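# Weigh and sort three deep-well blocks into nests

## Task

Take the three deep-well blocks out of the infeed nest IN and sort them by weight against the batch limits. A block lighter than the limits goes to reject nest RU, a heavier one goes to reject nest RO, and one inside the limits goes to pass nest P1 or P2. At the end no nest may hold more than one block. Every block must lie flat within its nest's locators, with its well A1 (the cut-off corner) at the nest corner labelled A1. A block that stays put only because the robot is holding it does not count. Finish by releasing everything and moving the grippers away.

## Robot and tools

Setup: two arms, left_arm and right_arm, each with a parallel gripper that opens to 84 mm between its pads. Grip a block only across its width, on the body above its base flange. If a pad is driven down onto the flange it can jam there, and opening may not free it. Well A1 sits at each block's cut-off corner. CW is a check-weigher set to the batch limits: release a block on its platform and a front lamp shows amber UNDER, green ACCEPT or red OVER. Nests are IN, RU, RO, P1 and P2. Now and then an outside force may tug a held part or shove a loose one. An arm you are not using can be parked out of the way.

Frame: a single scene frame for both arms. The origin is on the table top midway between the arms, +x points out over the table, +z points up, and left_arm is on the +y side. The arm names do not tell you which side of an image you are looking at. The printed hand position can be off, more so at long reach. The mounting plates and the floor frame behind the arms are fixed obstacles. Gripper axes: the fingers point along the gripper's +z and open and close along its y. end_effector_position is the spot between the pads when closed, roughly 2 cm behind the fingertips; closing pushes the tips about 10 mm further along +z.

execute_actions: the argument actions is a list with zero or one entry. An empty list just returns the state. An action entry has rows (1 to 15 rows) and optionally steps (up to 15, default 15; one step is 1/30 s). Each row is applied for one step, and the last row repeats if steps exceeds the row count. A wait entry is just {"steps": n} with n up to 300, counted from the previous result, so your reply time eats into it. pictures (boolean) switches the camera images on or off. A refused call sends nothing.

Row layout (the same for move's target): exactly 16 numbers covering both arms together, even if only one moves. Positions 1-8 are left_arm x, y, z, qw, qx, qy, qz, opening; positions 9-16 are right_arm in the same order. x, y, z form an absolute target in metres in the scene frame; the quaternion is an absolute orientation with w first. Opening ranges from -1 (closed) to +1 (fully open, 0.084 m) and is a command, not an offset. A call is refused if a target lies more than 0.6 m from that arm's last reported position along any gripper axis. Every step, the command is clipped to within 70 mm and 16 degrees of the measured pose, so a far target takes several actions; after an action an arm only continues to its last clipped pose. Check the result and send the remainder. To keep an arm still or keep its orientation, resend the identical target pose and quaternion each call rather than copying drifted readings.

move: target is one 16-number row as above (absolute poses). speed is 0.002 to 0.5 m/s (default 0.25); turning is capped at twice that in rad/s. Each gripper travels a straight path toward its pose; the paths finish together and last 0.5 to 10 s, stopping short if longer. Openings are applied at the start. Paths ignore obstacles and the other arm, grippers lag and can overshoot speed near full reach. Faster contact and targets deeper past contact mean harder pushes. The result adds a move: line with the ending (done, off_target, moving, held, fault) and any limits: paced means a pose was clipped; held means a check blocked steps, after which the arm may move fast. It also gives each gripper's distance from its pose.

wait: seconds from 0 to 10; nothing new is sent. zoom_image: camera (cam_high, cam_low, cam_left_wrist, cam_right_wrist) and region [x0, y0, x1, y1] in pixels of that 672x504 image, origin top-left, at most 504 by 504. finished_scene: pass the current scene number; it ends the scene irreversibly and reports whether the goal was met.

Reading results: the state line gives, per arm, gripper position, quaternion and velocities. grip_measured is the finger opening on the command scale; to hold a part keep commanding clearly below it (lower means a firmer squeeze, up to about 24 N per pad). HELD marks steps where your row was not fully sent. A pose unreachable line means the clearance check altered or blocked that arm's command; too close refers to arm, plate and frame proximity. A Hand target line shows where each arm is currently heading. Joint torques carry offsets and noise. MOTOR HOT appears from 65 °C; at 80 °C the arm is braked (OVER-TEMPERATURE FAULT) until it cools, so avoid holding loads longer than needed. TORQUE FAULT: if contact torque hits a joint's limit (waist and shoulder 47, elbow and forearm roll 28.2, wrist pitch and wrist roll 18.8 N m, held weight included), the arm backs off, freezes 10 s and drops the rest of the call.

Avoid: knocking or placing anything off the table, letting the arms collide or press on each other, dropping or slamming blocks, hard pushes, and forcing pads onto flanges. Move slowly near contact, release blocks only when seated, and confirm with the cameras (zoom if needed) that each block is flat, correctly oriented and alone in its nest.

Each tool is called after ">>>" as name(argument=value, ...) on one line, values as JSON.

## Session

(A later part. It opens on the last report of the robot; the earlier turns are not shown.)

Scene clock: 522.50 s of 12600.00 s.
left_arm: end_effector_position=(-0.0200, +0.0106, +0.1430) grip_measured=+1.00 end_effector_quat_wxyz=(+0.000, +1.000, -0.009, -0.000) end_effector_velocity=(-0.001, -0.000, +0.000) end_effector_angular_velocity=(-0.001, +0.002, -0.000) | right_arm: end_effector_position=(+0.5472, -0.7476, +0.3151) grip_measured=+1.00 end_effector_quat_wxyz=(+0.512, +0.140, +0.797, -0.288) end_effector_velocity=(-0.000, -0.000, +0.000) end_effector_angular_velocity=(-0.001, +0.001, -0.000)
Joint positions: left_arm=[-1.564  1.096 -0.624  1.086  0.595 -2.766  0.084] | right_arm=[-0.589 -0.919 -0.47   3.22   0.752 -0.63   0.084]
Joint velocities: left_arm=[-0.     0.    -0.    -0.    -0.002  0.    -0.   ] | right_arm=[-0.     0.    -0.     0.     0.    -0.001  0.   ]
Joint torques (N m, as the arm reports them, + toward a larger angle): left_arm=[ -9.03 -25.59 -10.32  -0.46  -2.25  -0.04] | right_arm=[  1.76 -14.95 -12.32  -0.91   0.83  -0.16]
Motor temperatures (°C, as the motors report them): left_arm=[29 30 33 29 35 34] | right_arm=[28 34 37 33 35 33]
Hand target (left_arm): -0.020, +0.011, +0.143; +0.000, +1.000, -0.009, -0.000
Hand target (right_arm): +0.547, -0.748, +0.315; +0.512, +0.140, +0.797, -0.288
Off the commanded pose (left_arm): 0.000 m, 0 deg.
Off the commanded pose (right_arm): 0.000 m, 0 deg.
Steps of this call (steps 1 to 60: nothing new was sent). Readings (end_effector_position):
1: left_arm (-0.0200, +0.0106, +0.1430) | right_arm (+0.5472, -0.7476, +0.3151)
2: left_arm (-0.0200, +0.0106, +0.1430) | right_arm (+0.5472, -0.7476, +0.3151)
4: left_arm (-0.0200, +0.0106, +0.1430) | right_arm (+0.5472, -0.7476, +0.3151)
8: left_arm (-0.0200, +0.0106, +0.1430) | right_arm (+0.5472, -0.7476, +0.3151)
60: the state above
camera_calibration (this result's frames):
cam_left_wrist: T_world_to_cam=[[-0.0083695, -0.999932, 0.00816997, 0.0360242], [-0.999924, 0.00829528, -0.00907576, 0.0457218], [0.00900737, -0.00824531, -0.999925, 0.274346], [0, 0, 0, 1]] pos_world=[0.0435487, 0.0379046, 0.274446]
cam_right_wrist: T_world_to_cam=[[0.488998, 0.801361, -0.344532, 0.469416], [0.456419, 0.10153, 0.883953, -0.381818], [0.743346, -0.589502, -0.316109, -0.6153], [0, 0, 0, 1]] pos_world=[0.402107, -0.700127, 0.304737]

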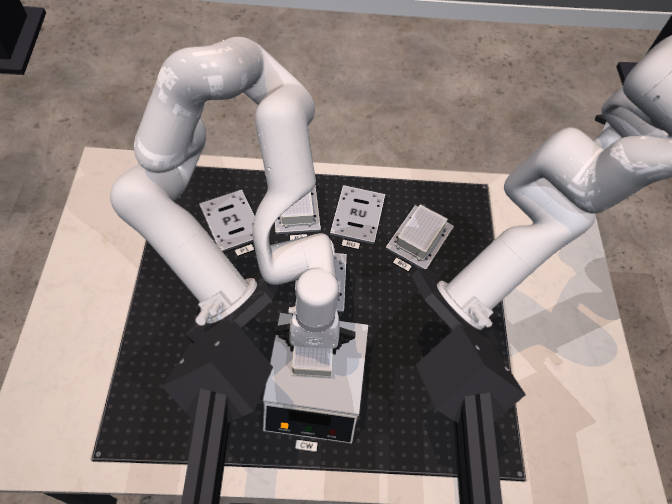

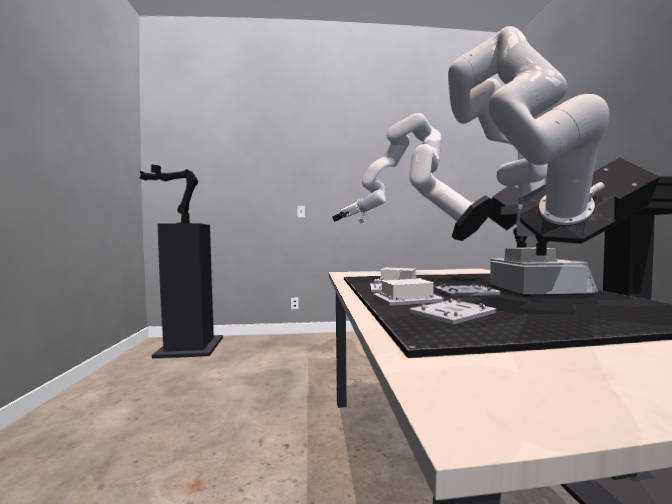

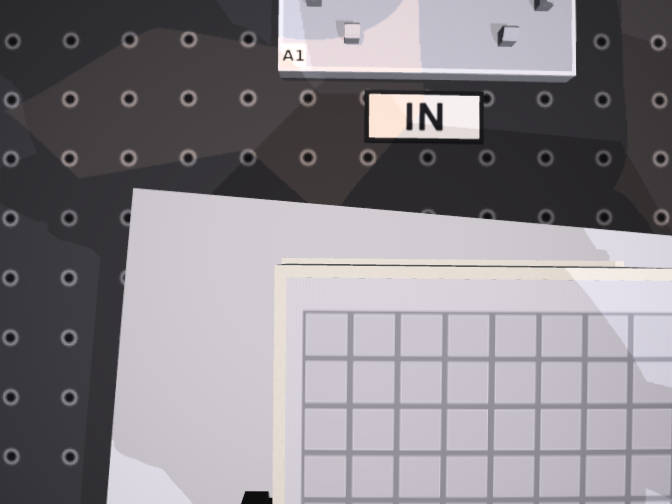

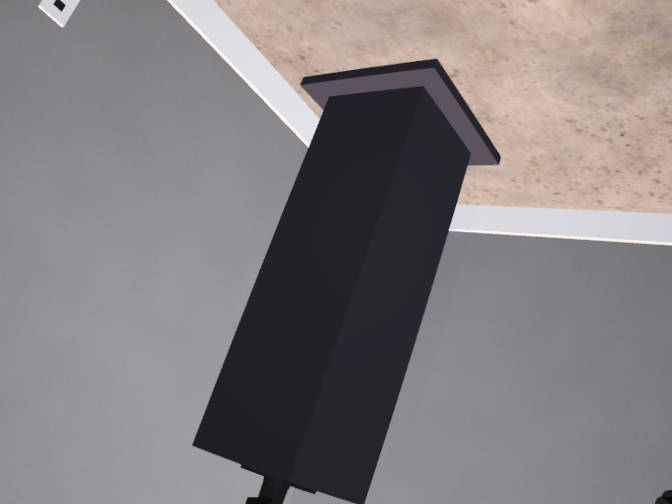

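UNDER → RU.

>>> move(target=[-0.02,0.0106,0.143,0,1,-0.009,0,0.3,0.5472,-0.7476,0.3151,0.512,0.140,0.797,-0.288,1], speed=0.01)

>>> move(target=[-0.02,0.005,0.165,0,1,-0.009,0,0.3,0.5472,-0.7476,0.3151,0.512,0.140,0.797,-0.288,1], speed=0.03)

>>> move(target=[0.26,0,0.165,0,1,-0.009,0,0.3,0.5472,-0.7476,0.3151,0.512,0.140,0.797,-0.288,1], speed=0.1)

>>> move(target=[0.415,-0.095,0.135,0,0.995,-0.1002,0,0.3,0.5472,-0.7476,0.3151,0.512,0.140,0.797,-0.288,1], speed=0.1)

>>> wait(seconds=0.5)

>>> zoom_image(camera="cam_left_wrist", region=[200,130,640,300])

Scene clock: 537.17 s of 12600.00 s.
left_arm: end_effector_position=(-0.0200, +0.0105, +0.1430) grip_measured=+0.96 end_effector_quat_wxyz=(+0.000, +1.000, -0.009, -0.000) end_effector_velocity=(+0.000, -0.000, -0.000) end_effector_angular_velocity=(-0.000, -0.002, -0.000) | right_arm: end_effector_position=(+0.5472, -0.7476, +0.3151) grip_measured=+1.00 end_effector_quat_wxyz=(+0.512, +0.140, +0.797, -0.288) end_effector_velocity=(+0.000, +0.000, +0.000) end_effector_angular_velocity=(+0.001, -0.001, +0.001)
Joint positions: left_arm=[-1.564  1.096 -0.624  1.086  0.595 -2.766  0.083] | right_arm=[-0.589 -0.919 -0.47   3.22   0.752 -0.63   0.084]
Joint velocities: left_arm=[-0.001 -0.    -0.     0.     0.001 -0.     0.   ] | right_arm=[ 0.001 -0.    -0.    -0.    -0.001  0.001  0.   ]
Joint torques (N m, as the arm reports them, + toward a larger angle): left_arm=[ -8.43 -25.08 -10.04  -0.43  -1.93   0.01] | right_arm=[  1.77 -15.1  -11.99  -0.68   0.85  -0.06]
Motor temperatures (°C, as the motors report them): left_arm=[29 30 33 29 35 34] | right_arm=[28 34 37 33 35 33]
Hand target (left_arm): -0.020, +0.011, +0.143; +0.000, +1.000, -0.009, -0.000
Hand target (right_arm): +0.547, -0.748, +0.315; +0.512, +0.140, +0.797, -0.288
Off the commanded pose (left_arm): 0.000 m, 0 deg.
Off the commanded pose (right_arm): 0.000 m, 0 deg.
After step 90, 10.97 s passed at rest.
move: done
camera_calibration (this result's frames):
cam_left_wrist: T_world_to_cam=[[-0.00829477, -0.999931, 0.00831854, 0.0359295], [-0.999926, 0.00821972, -0.00901577, 0.0457097], [0.00894677, -0.0083927, -0.999925, 0.274383], [0, 0, 0, 1]] pos_world=[0.0435495, 0.0378541, 0.274476]
cam_right_wrist: T_world_to_cam=[[0.488998, 0.801361, -0.344532, 0.469416], [0.456419, 0.10153, 0.883953, -0.381818], [0.743345, -0.589502, -0.316109, -0.6153], [0, 0, 0, 1]] pos_world=[0.402107, -0.700127, 0.304737]

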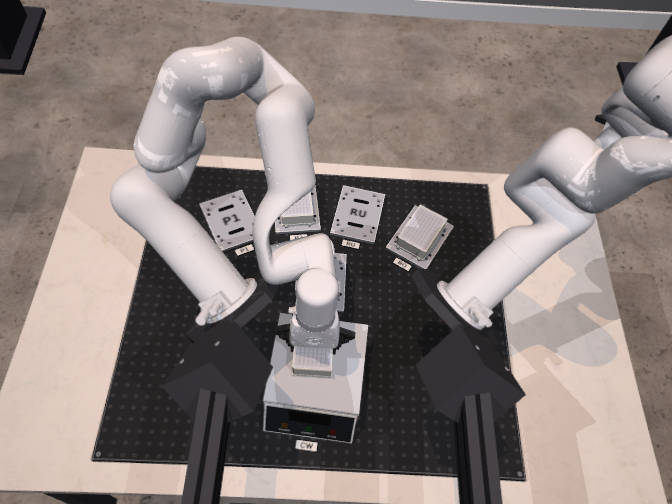

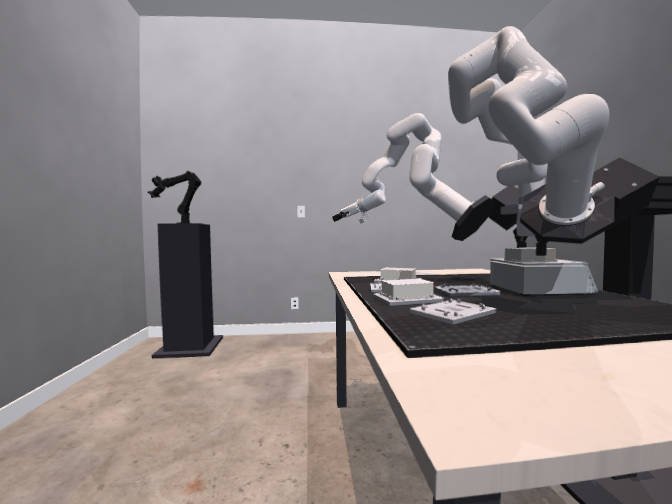

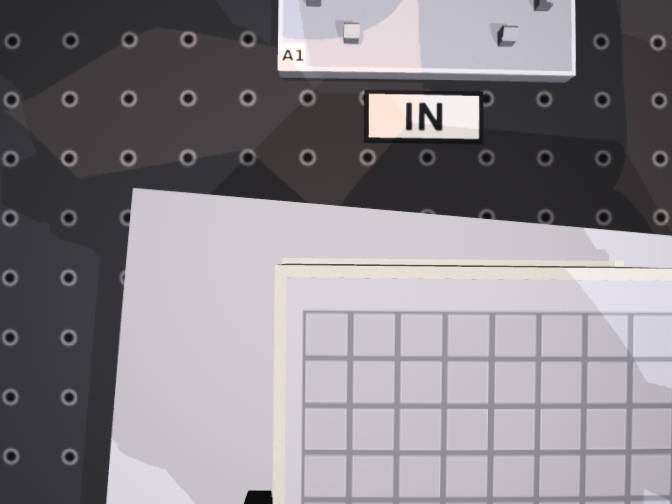

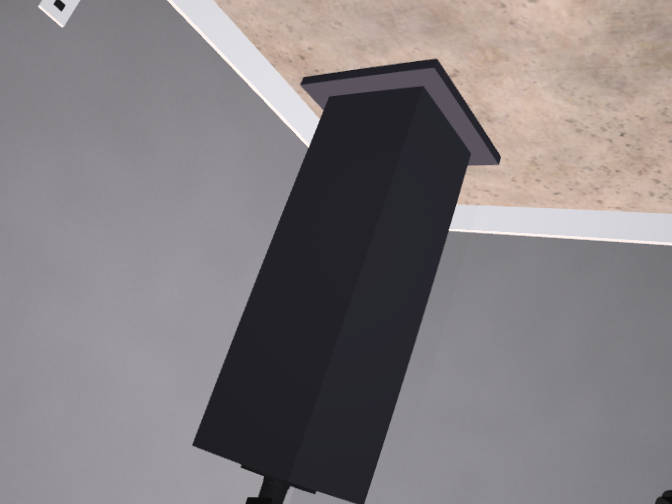

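Scene clock: 538.30 s of 12600.00 s.
left_arm: end_effector_position=(-0.0200, +0.0051, +0.1647) grip_measured=+0.96 end_effector_quat_wxyz=(+0.000, +1.000, -0.009, +0.000) end_effector_velocity=(+0.000, +0.000, +0.002) end_effector_angular_velocity=(+0.005, -0.001, +0.000) | right_arm: end_effector_position=(+0.5472, -0.7476, +0.3151) grip_measured=+1.00 end_effector_quat_wxyz=(+0.512, +0.140, +0.797, -0.288) end_effector_velocity=(-0.000, -0.000, -0.000) end_effector_angular_velocity=(+0.001, +0.000, -0.000)
Joint positions: left_arm=[-1.632  1.035 -0.613  0.939  0.597 -2.662  0.083] | right_arm=[-0.589 -0.919 -0.47   3.22   0.752 -0.63   0.084]
Joint velocities: left_arm=[-0.007 -0.006  0.001 -0.022  0.004  0.016 -0.   ] | right_arm=[-0.001 -0.    -0.    -0.    -0.001  0.001 -0.   ]
Joint torques (N m, as the arm reports them, + toward a larger angle): left_arm=[ -8.42 -26.57 -12.28  -0.41  -2.2    0.03] | right_arm=[  1.67 -15.57 -12.09  -0.72   0.87  -0.23]
Motor temperatures (°C, as the motors report them): left_arm=[29 30 34 29 35 34] | right_arm=[28 34 37 33 35 33]
Hand target (left_arm): -0.020, +0.005, +0.165; -0.000, +1.000, -0.009, +0.000
Hand target (right_arm): +0.547, -0.748, +0.315; +0.512, +0.140, +0.797, -0.288
Off the commanded pose (left_arm): 0.000 m, 0 deg.
Off the commanded pose (right_arm): 0.000 m, 0 deg.
move: done
camera_calibration (this result's frames):
cam_left_wrist: T_world_to_cam=[[-0.00828144, -0.999932, 0.00823071, 0.0303488], [-0.999924, 0.00820601, -0.00915597, 0.0459796], [0.0090878, -0.00830592, -0.999924, 0.295971], [0, 0, 0, 1]] pos_world=[0.0435378, 0.0324277, 0.29612]
cam_right_wrist: T_world_to_cam=[[0.488998, 0.801361, -0.344532, 0.469416], [0.456419, 0.10153, 0.883953, -0.381818], [0.743345, -0.589502, -0.316109, -0.6153], [0, 0, 0, 1]] pos_world=[0.402107, -0.700127, 0.304737]

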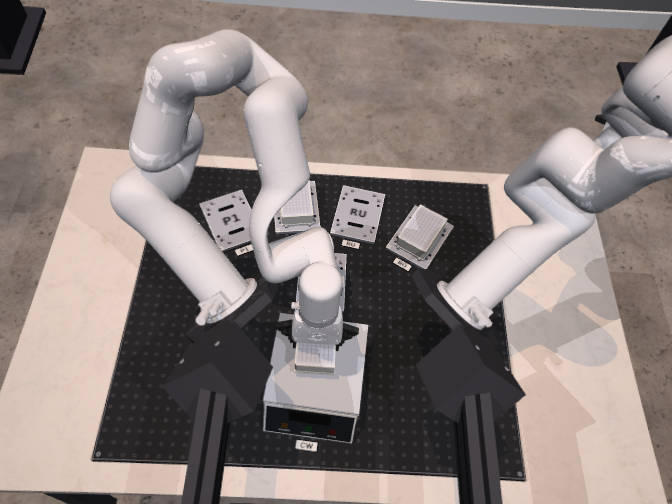

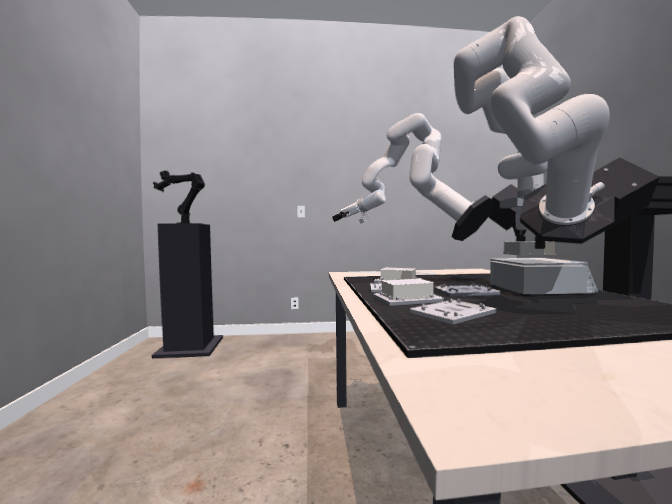

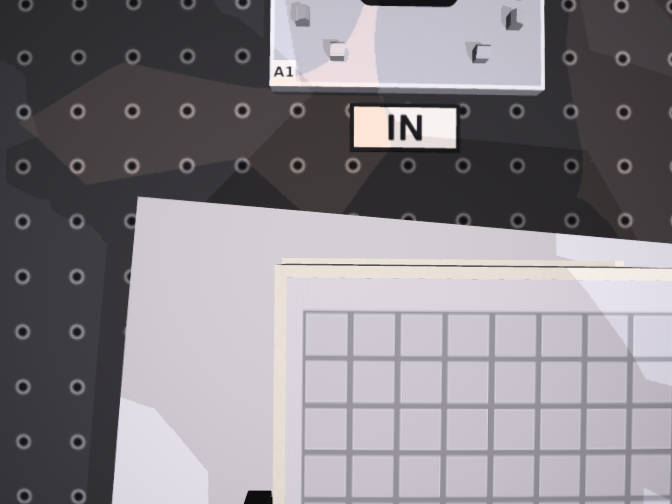

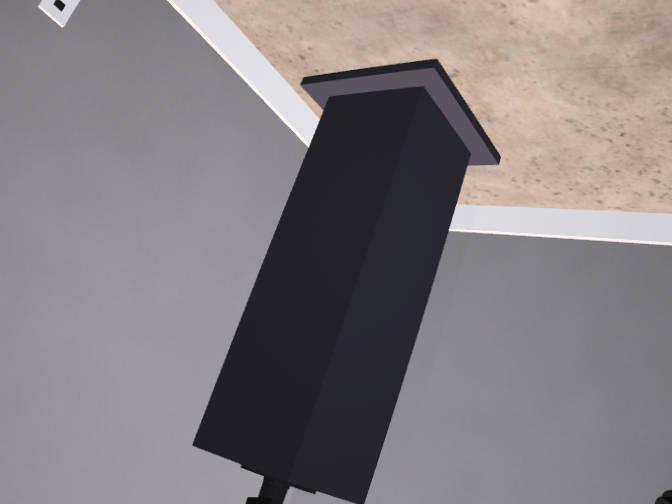

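Scene clock: 541.60 s of 12600.00 s.
left_arm: end_effector_position=(+0.2590, -0.0008, +0.1657) grip_measured=+0.96 end_effector_quat_wxyz=(-0.000, +1.000, -0.009, -0.000) end_effector_velocity=(+0.003, -0.001, +0.000) end_effector_angular_velocity=(-0.001, +0.001, +0.000) | right_arm: end_effector_position=(+0.5472, -0.7476, +0.3151) grip_measured=+1.00 end_effector_quat_wxyz=(+0.512, +0.140, +0.797, -0.288) end_effector_velocity=(+0.000, +0.000, -0.000) end_effector_angular_velocity=(-0.000, +0.001, +0.001)
Joint positions: left_arm=[-0.867  0.496 -0.617  1.289  0.932 -2.079  0.083] | right_arm=[-0.589 -0.919 -0.47   3.22   0.752 -0.63   0.084]
Joint velocities: left_arm=[ 0.004 -0.002 -0.006 -0.001  0.     0.009  0.   ] | right_arm=[ 0.     0.    -0.    -0.    -0.001 -0.001  0.   ]
Joint torques (N m, as the arm reports them, + toward a larger angle): left_arm=[-15.42 -18.95  -8.09  -0.56  -2.25   0.15] | right_arm=[  1.73 -15.17 -12.06  -0.74   0.99   0.12]
Motor temperatures (°C, as the motors report them): left_arm=[29 30 34 29 35 34] | right_arm=[28 34 37 33 35 33]
Hand target (left_arm): +0.259, -0.001, +0.166; +0.000, +1.000, -0.009, -0.000
Hand target (right_arm): +0.547, -0.748, +0.315; +0.512, +0.140, +0.797, -0.288
Off the commanded pose (left_arm): 0.001 m, 0 deg.
Off the commanded pose (right_arm): 0.000 m, 0 deg.
move: done
camera_calibration (this result's frames):
cam_left_wrist: T_world_to_cam=[[-0.00881945, -0.999928, 0.00816614, 0.0268463], [-0.999924, 0.00874857, -0.0086759, 0.324933], [0.00860383, -0.00824204, -0.999929, 0.29451], [0, 0, 0, 1]] pos_world=[0.322611, 0.026429, 0.297089]
cam_right_wrist: T_world_to_cam=[[0.488998, 0.801361, -0.344532, 0.469416], [0.456419, 0.10153, 0.883953, -0.381818], [0.743345, -0.589502, -0.316109, -0.615301], [0, 0, 0, 1]] pos_world=[0.402107, -0.700127, 0.304737]

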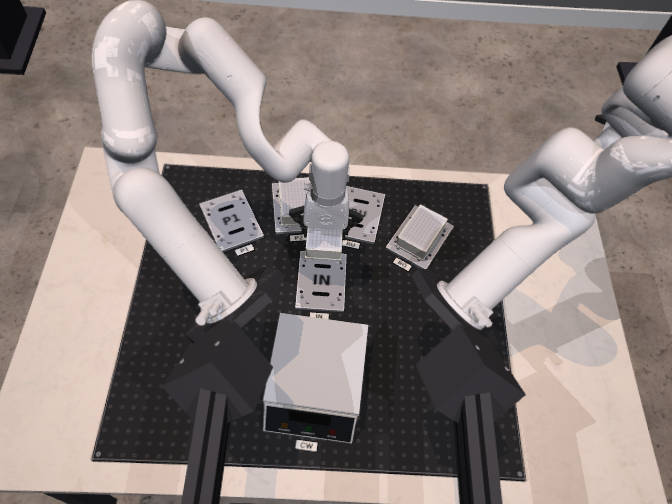

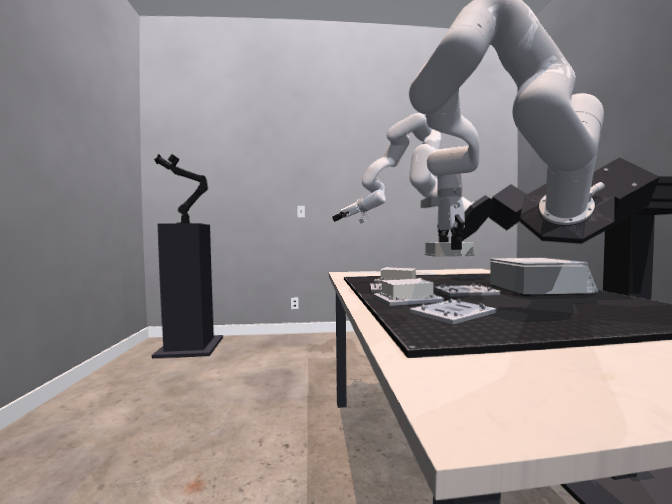

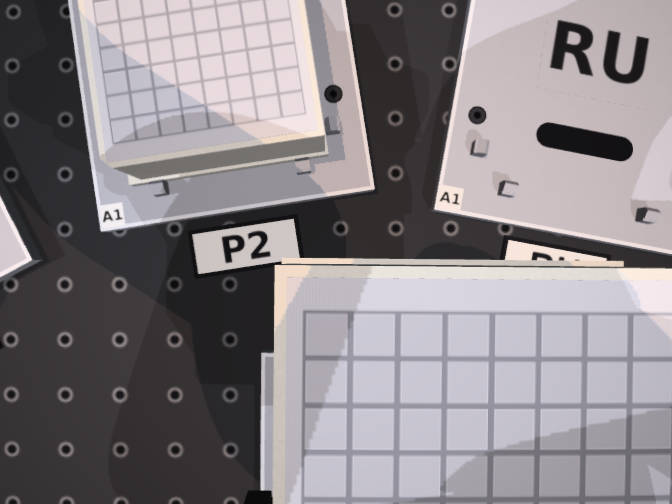

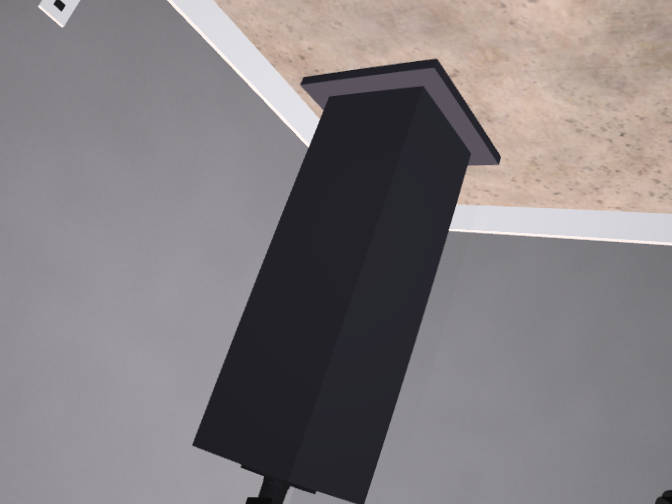

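Scene clock: 543.97 s of 12600.00 s.
left_arm: end_effector_position=(+0.4144, -0.0953, +0.1353) grip_measured=+0.96 end_effector_quat_wxyz=(-0.000, +0.995, -0.100, -0.000) end_effector_velocity=(+0.003, -0.002, -0.000) end_effector_angular_velocity=(-0.000, +0.000, -0.001) | right_arm: end_effector_position=(+0.5472, -0.7476, +0.3151) grip_measured=+1.00 end_effector_quat_wxyz=(+0.512, +0.140, +0.797, -0.288) end_effector_velocity=(+0.000, +0.000, -0.000) end_effector_angular_velocity=(+0.000, -0.000, +0.000)
Joint positions: left_arm=[-0.731  0.775 -1.203  1.21   0.995 -1.528  0.083] | right_arm=[-0.589 -0.919 -0.47   3.22   0.752 -0.63   0.084]
Joint velocities: left_arm=[ 0.     0.007 -0.013 -0.004  0.002  0.008  0.   ] | right_arm=[ 0.001  0.     0.     0.    -0.    -0.     0.   ]
Joint torques (N m, as the arm reports them, + toward a larger angle): left_arm=[-22.11 -27.47  -9.29  -0.57  -2.3    0.1 ] | right_arm=[  1.42 -15.23 -11.97  -0.51   0.78  -0.23]
Motor temperatures (°C, as the motors report them): left_arm=[29 30 34 29 35 34] | right_arm=[28 34 37 33 35 33]
Hand target (left_arm): +0.415, -0.095, +0.135; -0.000, +0.995, -0.100, -0.000
Hand target (right_arm): +0.547, -0.748, +0.315; +0.512, +0.140, +0.797, -0.288
Off the commanded pose (left_arm): 0.001 m, 0 deg.
Off the commanded pose (right_arm): 0.000 m, 0 deg.
move: done
camera_calibration (this result's frames):
cam_left_wrist: T_world_to_cam=[[-0.189813, -0.981789, 0.00778313, 0.0108047], [-0.981793, 0.189742, -0.00897803, 0.490661], [0.00733775, -0.00934557, -0.999929, 0.262485], [0, 0, 0, 1]] pos_world=[0.481852, -0.0800382, 0.266788]
cam_right_wrist: T_world_to_cam=[[0.488998, 0.801361, -0.344532, 0.469416], [0.456419, 0.10153, 0.883953, -0.381818], [0.743345, -0.589502, -0.316109, -0.6153], [0, 0, 0, 1]] pos_world=[0.402107, -0.700127, 0.304737]

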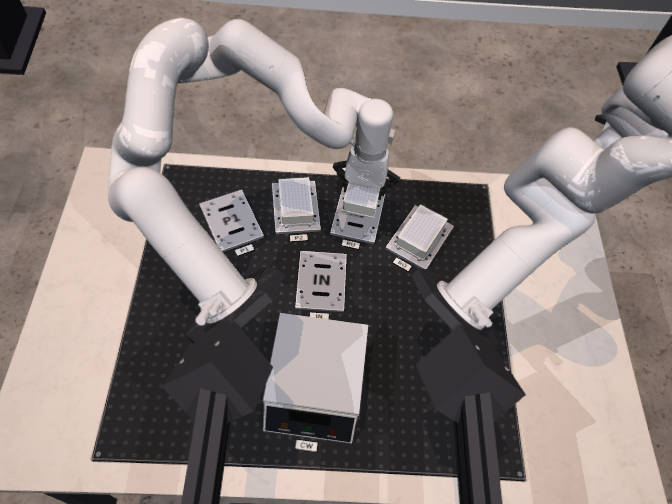

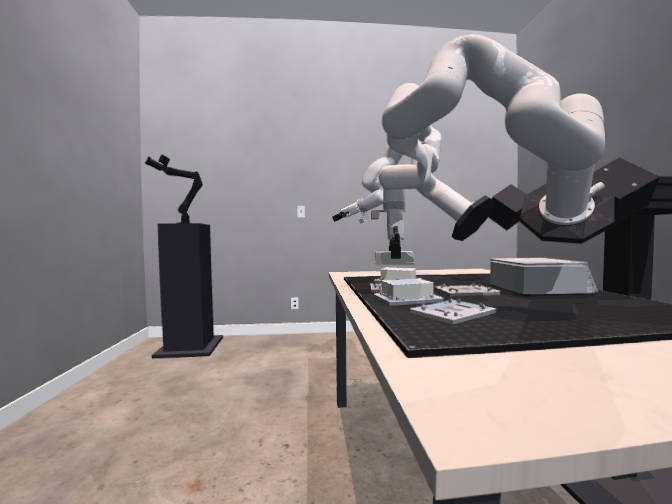

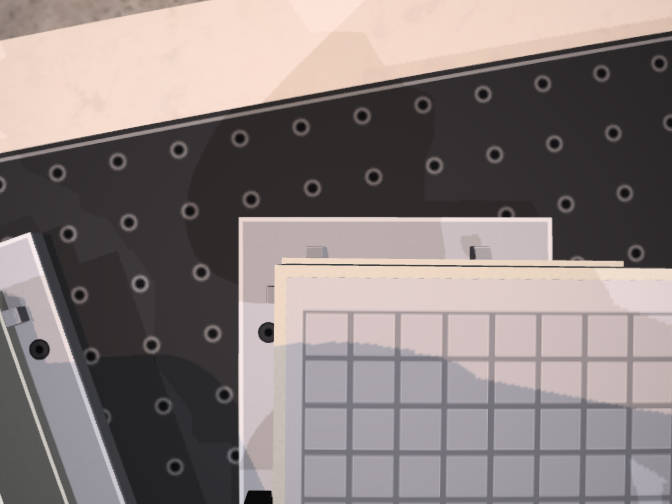

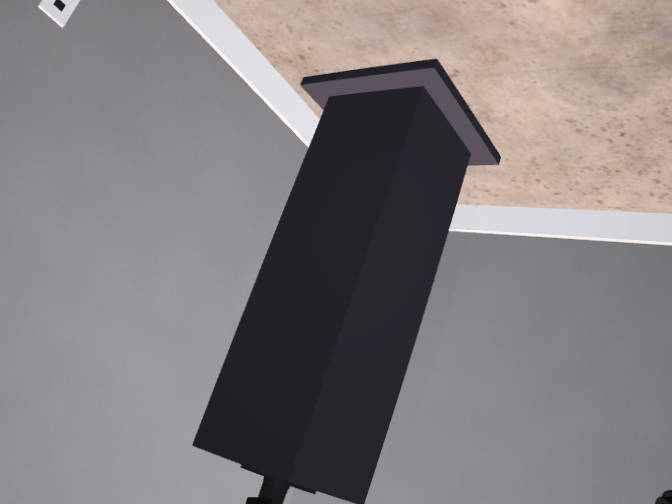

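Scene clock: 544.47 s of 12600.00 s.
left_arm: end_effector_position=(+0.4147, -0.0955, +0.1353) grip_measured=+0.96 end_effector_quat_wxyz=(-0.000, +0.995, -0.100, -0.000) end_effector_velocity=(+0.000, -0.000, +0.000) end_effector_angular_velocity=(-0.000, -0.001, -0.000) | right_arm: end_effector_position=(+0.5472, -0.7476, +0.3151) grip_measured=+1.00 end_effector_quat_wxyz=(+0.512, +0.140, +0.797, -0.288) end_effector_velocity=(+0.000, +0.000, -0.000) end_effector_angular_velocity=(+0.001, +0.001, +0.000)
Joint positions: left_arm=[-0.731  0.776 -1.204  1.21   0.995 -1.527  0.083] | right_arm=[-0.589 -0.919 -0.47   3.22   0.752 -0.63   0.084]
Joint velocities: left_arm=[-0.001 -0.    -0.     0.     0.    -0.     0.   ] | right_arm=[ 0.001  0.     0.     0.001 -0.001 -0.001 -0.   ]
Joint torques (N m, as the arm reports them, + toward a larger angle): left_arm=[-22.09 -27.19  -9.56  -0.58  -2.38   0.03] | right_arm=[  0.58 -16.2  -12.2   -0.7    0.78  -0.14]
Motor temperatures (°C, as the motors report them): left_arm=[29 30 34 29 35 34] | right_arm=[28 34 37 33 35 33]
Hand target (left_arm): +0.415, -0.095, +0.135; -0.000, +0.995, -0.100, -0.000
Hand target (right_arm): +0.547, -0.748, +0.315; +0.512, +0.140, +0.797, -0.288
Off the commanded pose (left_arm): 0.001 m, 0 deg.
Off the commanded pose (right_arm): 0.000 m, 0 deg.
Steps of this call (steps 1 to 15: nothing new was sent). Readings (end_effector_position):
1: left_arm (+0.4145, -0.0953, +0.1353) | right_arm (+0.5472, -0.7476, +0.3151)
2: left_arm (+0.4145, -0.0954, +0.1353) | right_arm (+0.5472, -0.7476, +0.3151)
4: left_arm (+0.4146, -0.0954, +0.1353) | right_arm (+0.5472, -0.7476, +0.3151)
8: left_arm (+0.4147, -0.0955, +0.1353) | right_arm (+0.5472, -0.7476, +0.3151)
15: the state above
camera_calibration (this result's frames):
cam_left_wrist: T_world_to_cam=[[-0.18984, -0.981785, 0.00767517, 0.0107176], [-0.981788, 0.189772, -0.00885527, 0.490967], [0.00723744, -0.00921647, -0.999931, 0.262482], [0, 0, 0, 1]] pos_world=[0.482161, -0.0802301, 0.266729]
cam_right_wrist: T_world_to_cam=[[0.488998, 0.801361, -0.344532, 0.469416], [0.456419, 0.101529, 0.883953, -0.381819], [0.743345, -0.589502, -0.316109, -0.6153], [0, 0, 0, 1]] pos_world=[0.402107, -0.700127, 0.304737]

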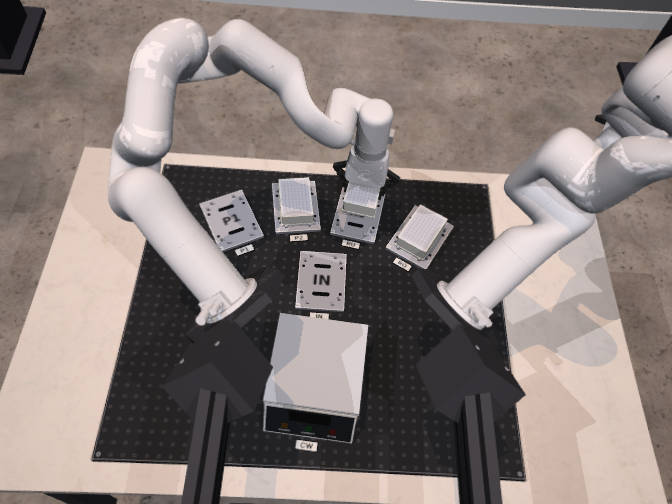

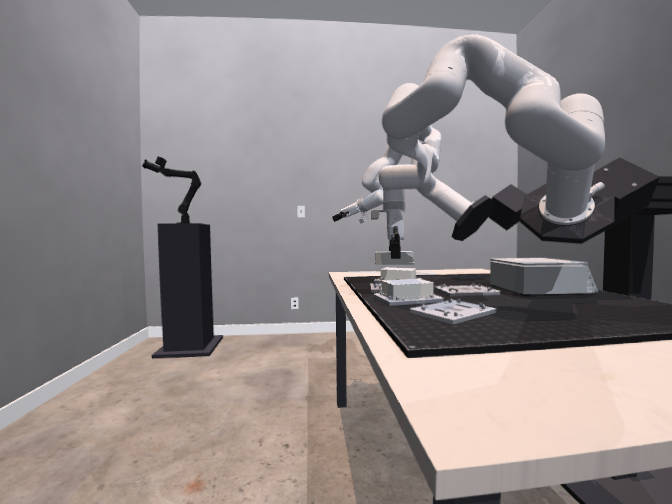

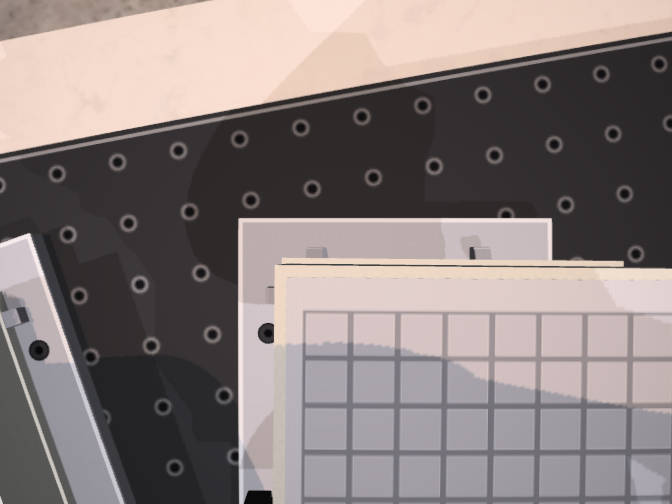

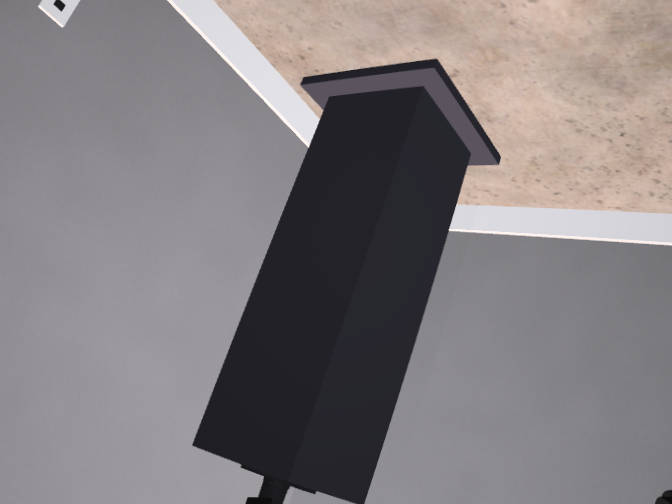

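Region (200, 130, 640, 300) of cam_left_wrist's 672x504 image, scaled by 1.145, with more detail than that image has; it fills the top 195 rows of this view, and the rest is white.

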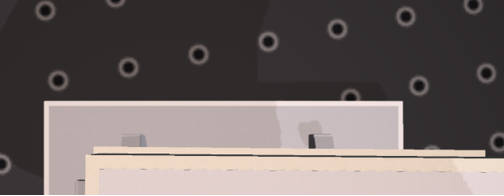

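>>> move(target=[0.4137,-0.091,0.0945,0,0.9955,-0.0945,0,0.3,0.5472,-0.7476,0.3151,0.512,0.140,0.797,-0.288,1], speed=0.02)

>>> zoom_image(camera="cam_left_wrist", region=[200,130,640,300])

Scene clock: 563.63 s of 12600.00 s.
left_arm: end_effector_position=(+0.4137, -0.0911, +0.0948) grip_measured=+0.96 end_effector_quat_wxyz=(+0.000, +0.996, -0.095, -0.000) end_effector_velocity=(+0.001, -0.000, -0.002) end_effector_angular_velocity=(-0.002, -0.001, +0.001) | right_arm: end_effector_position=(+0.5472, -0.7476, +0.3151) grip_measured=+1.00 end_effector_quat_wxyz=(+0.512, +0.140, +0.797, -0.288) end_effector_velocity=(-0.000, -0.000, +0.000) end_effector_angular_velocity=(-0.002, +0.000, +0.001)
Joint positions: left_arm=[-0.654  0.833 -1.222  1.299  0.953 -1.572  0.083] | right_arm=[-0.589 -0.919 -0.47   3.22   0.752 -0.63   0.084]
Joint velocities: left_arm=[ 0.003  0.003 -0.002  0.005 -0.003 -0.002 -0.   ] | right_arm=[-0.001  0.     0.    -0.002  0.001  0.    -0.   ]
Joint torques (N m, as the arm reports them, + toward a larger angle): left_arm=[-22.16 -27.1   -7.96  -0.65  -2.14   0.06] | right_arm=[  1.23 -15.45 -12.34  -0.08   1.    -0.21]
Motor temperatures (°C, as the motors report them): left_arm=[29 30 34 29 35 34] | right_arm=[28 34 37 33 35 33]
Hand target (left_arm): +0.414, -0.091, +0.095; +0.000, +0.996, -0.095, -0.000
Hand target (right_arm): +0.547, -0.748, +0.315; +0.512, +0.140, +0.797, -0.288
Off the commanded pose (left_arm): 0.000 m, 0 deg.
Off the commanded pose (right_arm): 0.000 m, 0 deg.
After step 90, 13.80 s passed at rest.
move: done
camera_calibration (this result's frames):
cam_left_wrist: T_world_to_cam=[[-0.178815, -0.983847, 0.00838644, 0.0103128], [-0.983855, 0.17874, -0.0089703, 0.488684], [0.00732641, -0.00985507, -0.999925, 0.221919], [0, 0, 0, 1]] pos_world=[0.481013, -0.0750141, 0.2262]
cam_right_wrist: T_world_to_cam=[[0.488998, 0.801361, -0.344532, 0.469416], [0.456419, 0.10153, 0.883953, -0.381818], [0.743346, -0.589502, -0.316109, -0.6153], [0, 0, 0, 1]] pos_world=[0.402107, -0.700127, 0.304737]

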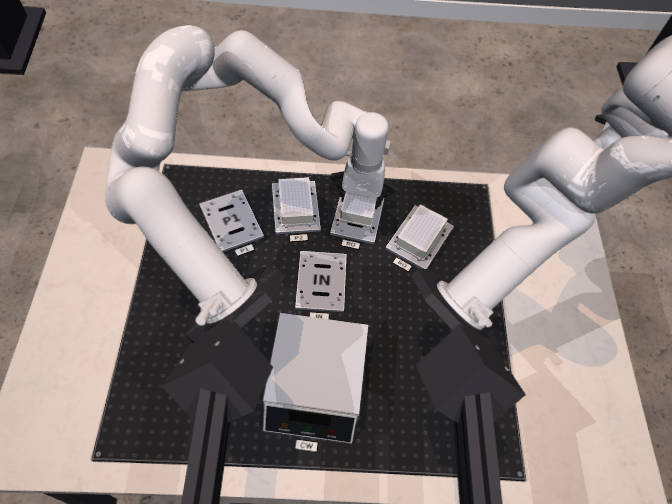

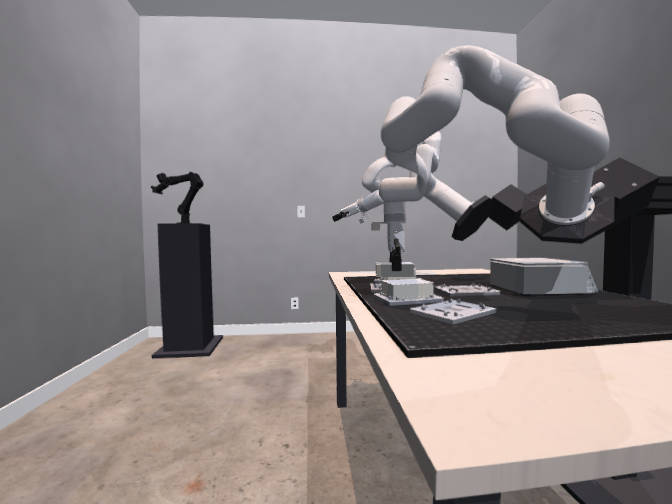

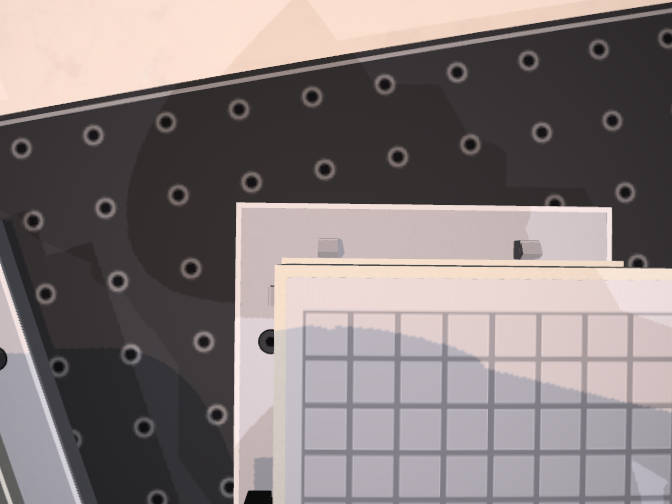

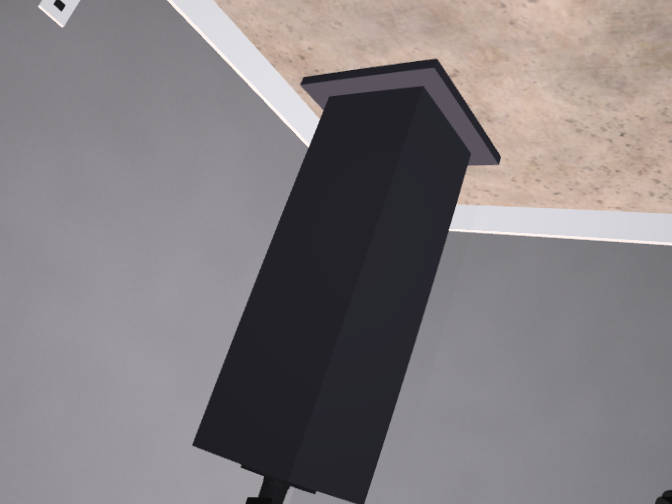

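Region (200, 130, 640, 300) of cam_left_wrist's 672x504 image, scaled by 1.145, with more detail than that image has; it fills the top 195 rows of this view, and the rest is white.

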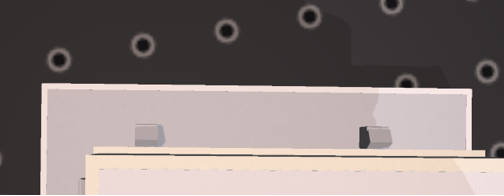

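>>> move(target=[0.4138,-0.0907,0.068,0,0.9955,-0.0945,0,0.3,0.5472,-0.7476,0.3151,0.512,0.140,0.797,-0.288,1], speed=0.012)

Scene clock: 572.90 s of 12600.00 s.
left_arm: end_effector_position=(+0.4138, -0.0907, +0.0683) grip_measured=+0.96 end_effector_quat_wxyz=(+0.000, +0.996, -0.095, -0.000) end_effector_velocity=(+0.001, -0.000, -0.002) end_effector_angular_velocity=(-0.001, -0.001, +0.001) | right_arm: end_effector_position=(+0.5472, -0.7476, +0.3151) grip_measured=+1.00 end_effector_quat_wxyz=(+0.512, +0.140, +0.797, -0.288) end_effector_velocity=(-0.000, -0.000, -0.000) end_effector_angular_velocity=(+0.000, +0.000, -0.001)
Joint positions: left_arm=[-0.607  0.881 -1.253  1.352  0.932 -1.588  0.083] | right_arm=[-0.589 -0.919 -0.47   3.22   0.752 -0.63   0.084]
Joint velocities: left_arm=[ 0.004  0.004 -0.004  0.005 -0.002 -0.001 -0.   ] | right_arm=[-0.    -0.    -0.     0.001 -0.001 -0.    -0.   ]
Joint torques (N m, as the arm reports them, + toward a larger angle): left_arm=[-22.41 -27.56  -7.35  -0.76  -2.26   0.08] | right_arm=[  1.   -15.58 -12.15  -0.73   0.95  -0.38]
Motor temperatures (°C, as the motors report them): left_arm=[29 30 33 29 35 34] | right_arm=[28 34 37 33 35 33]
Hand target (left_arm): +0.414, -0.091, +0.068; +0.000, +0.996, -0.095, -0.000
Hand target (right_arm): +0.547, -0.748, +0.315; +0.512, +0.140, +0.797, -0.288
Off the commanded pose (left_arm): 0.000 m, 0 deg.
Off the commanded pose (right_arm): 0.000 m, 0 deg.
After step 90, 3.80 s passed at rest.
move: done
camera_calibration (this result's frames):
cam_left_wrist: T_world_to_cam=[[-0.178742, -0.983861, 0.00825462, 0.0108814], [-0.983869, 0.178668, -0.00894588, 0.48843], [0.00732666, -0.00972046, -0.999926, 0.195427], [0, 0, 0, 1]] pos_world=[0.481064, -0.0746615, 0.199692]
cam_right_wrist: T_world_to_cam=[[0.488998, 0.801361, -0.344532, 0.469416], [0.456419, 0.10153, 0.883953, -0.381818], [0.743346, -0.589502, -0.316109, -0.615301], [0, 0, 0, 1]] pos_world=[0.402107, -0.700127, 0.304737]

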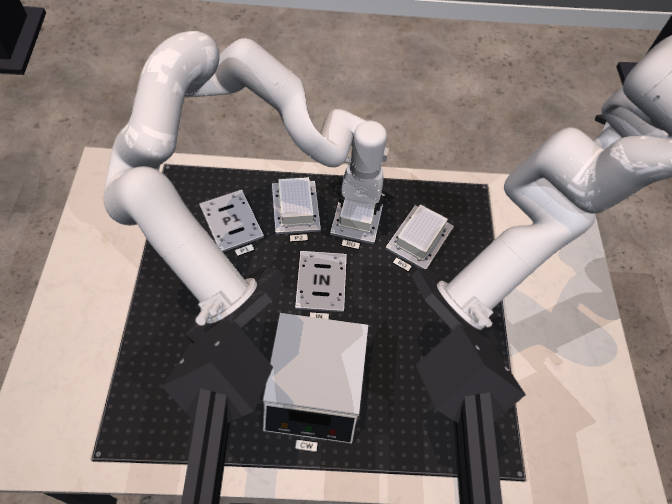

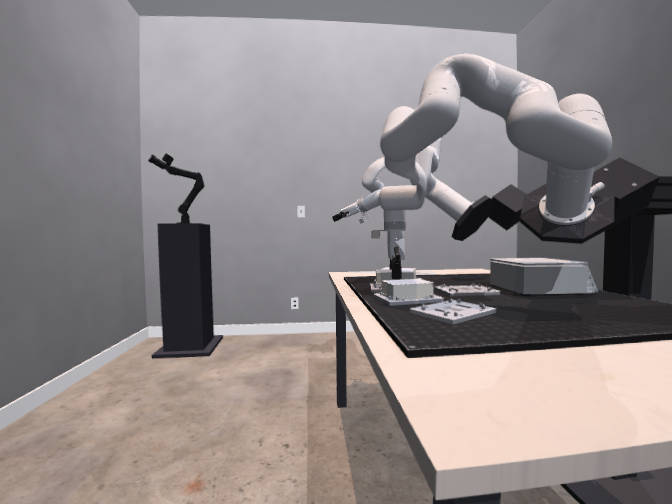

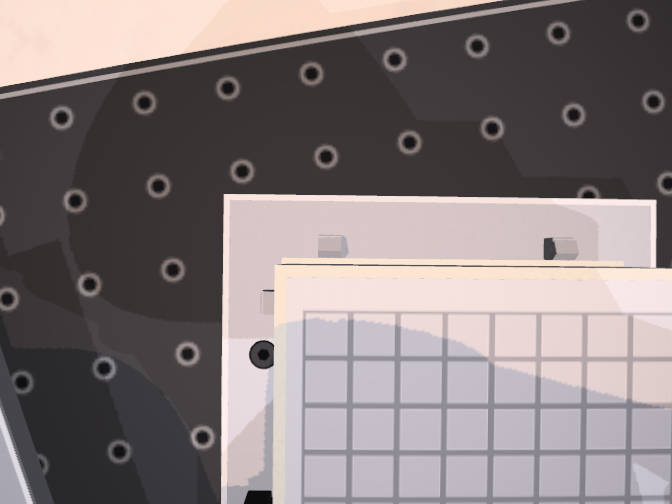

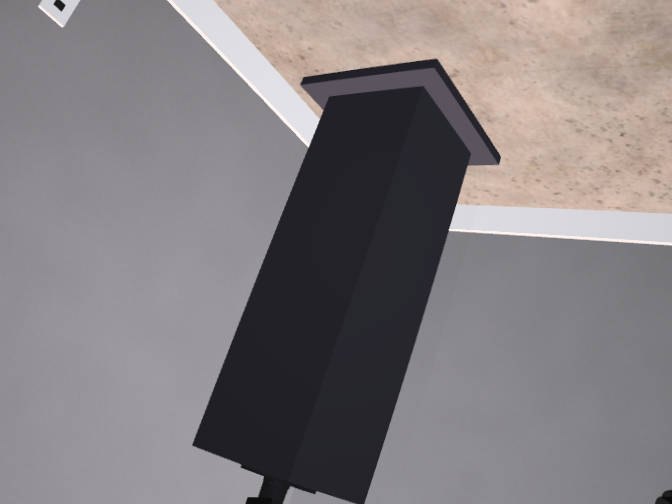

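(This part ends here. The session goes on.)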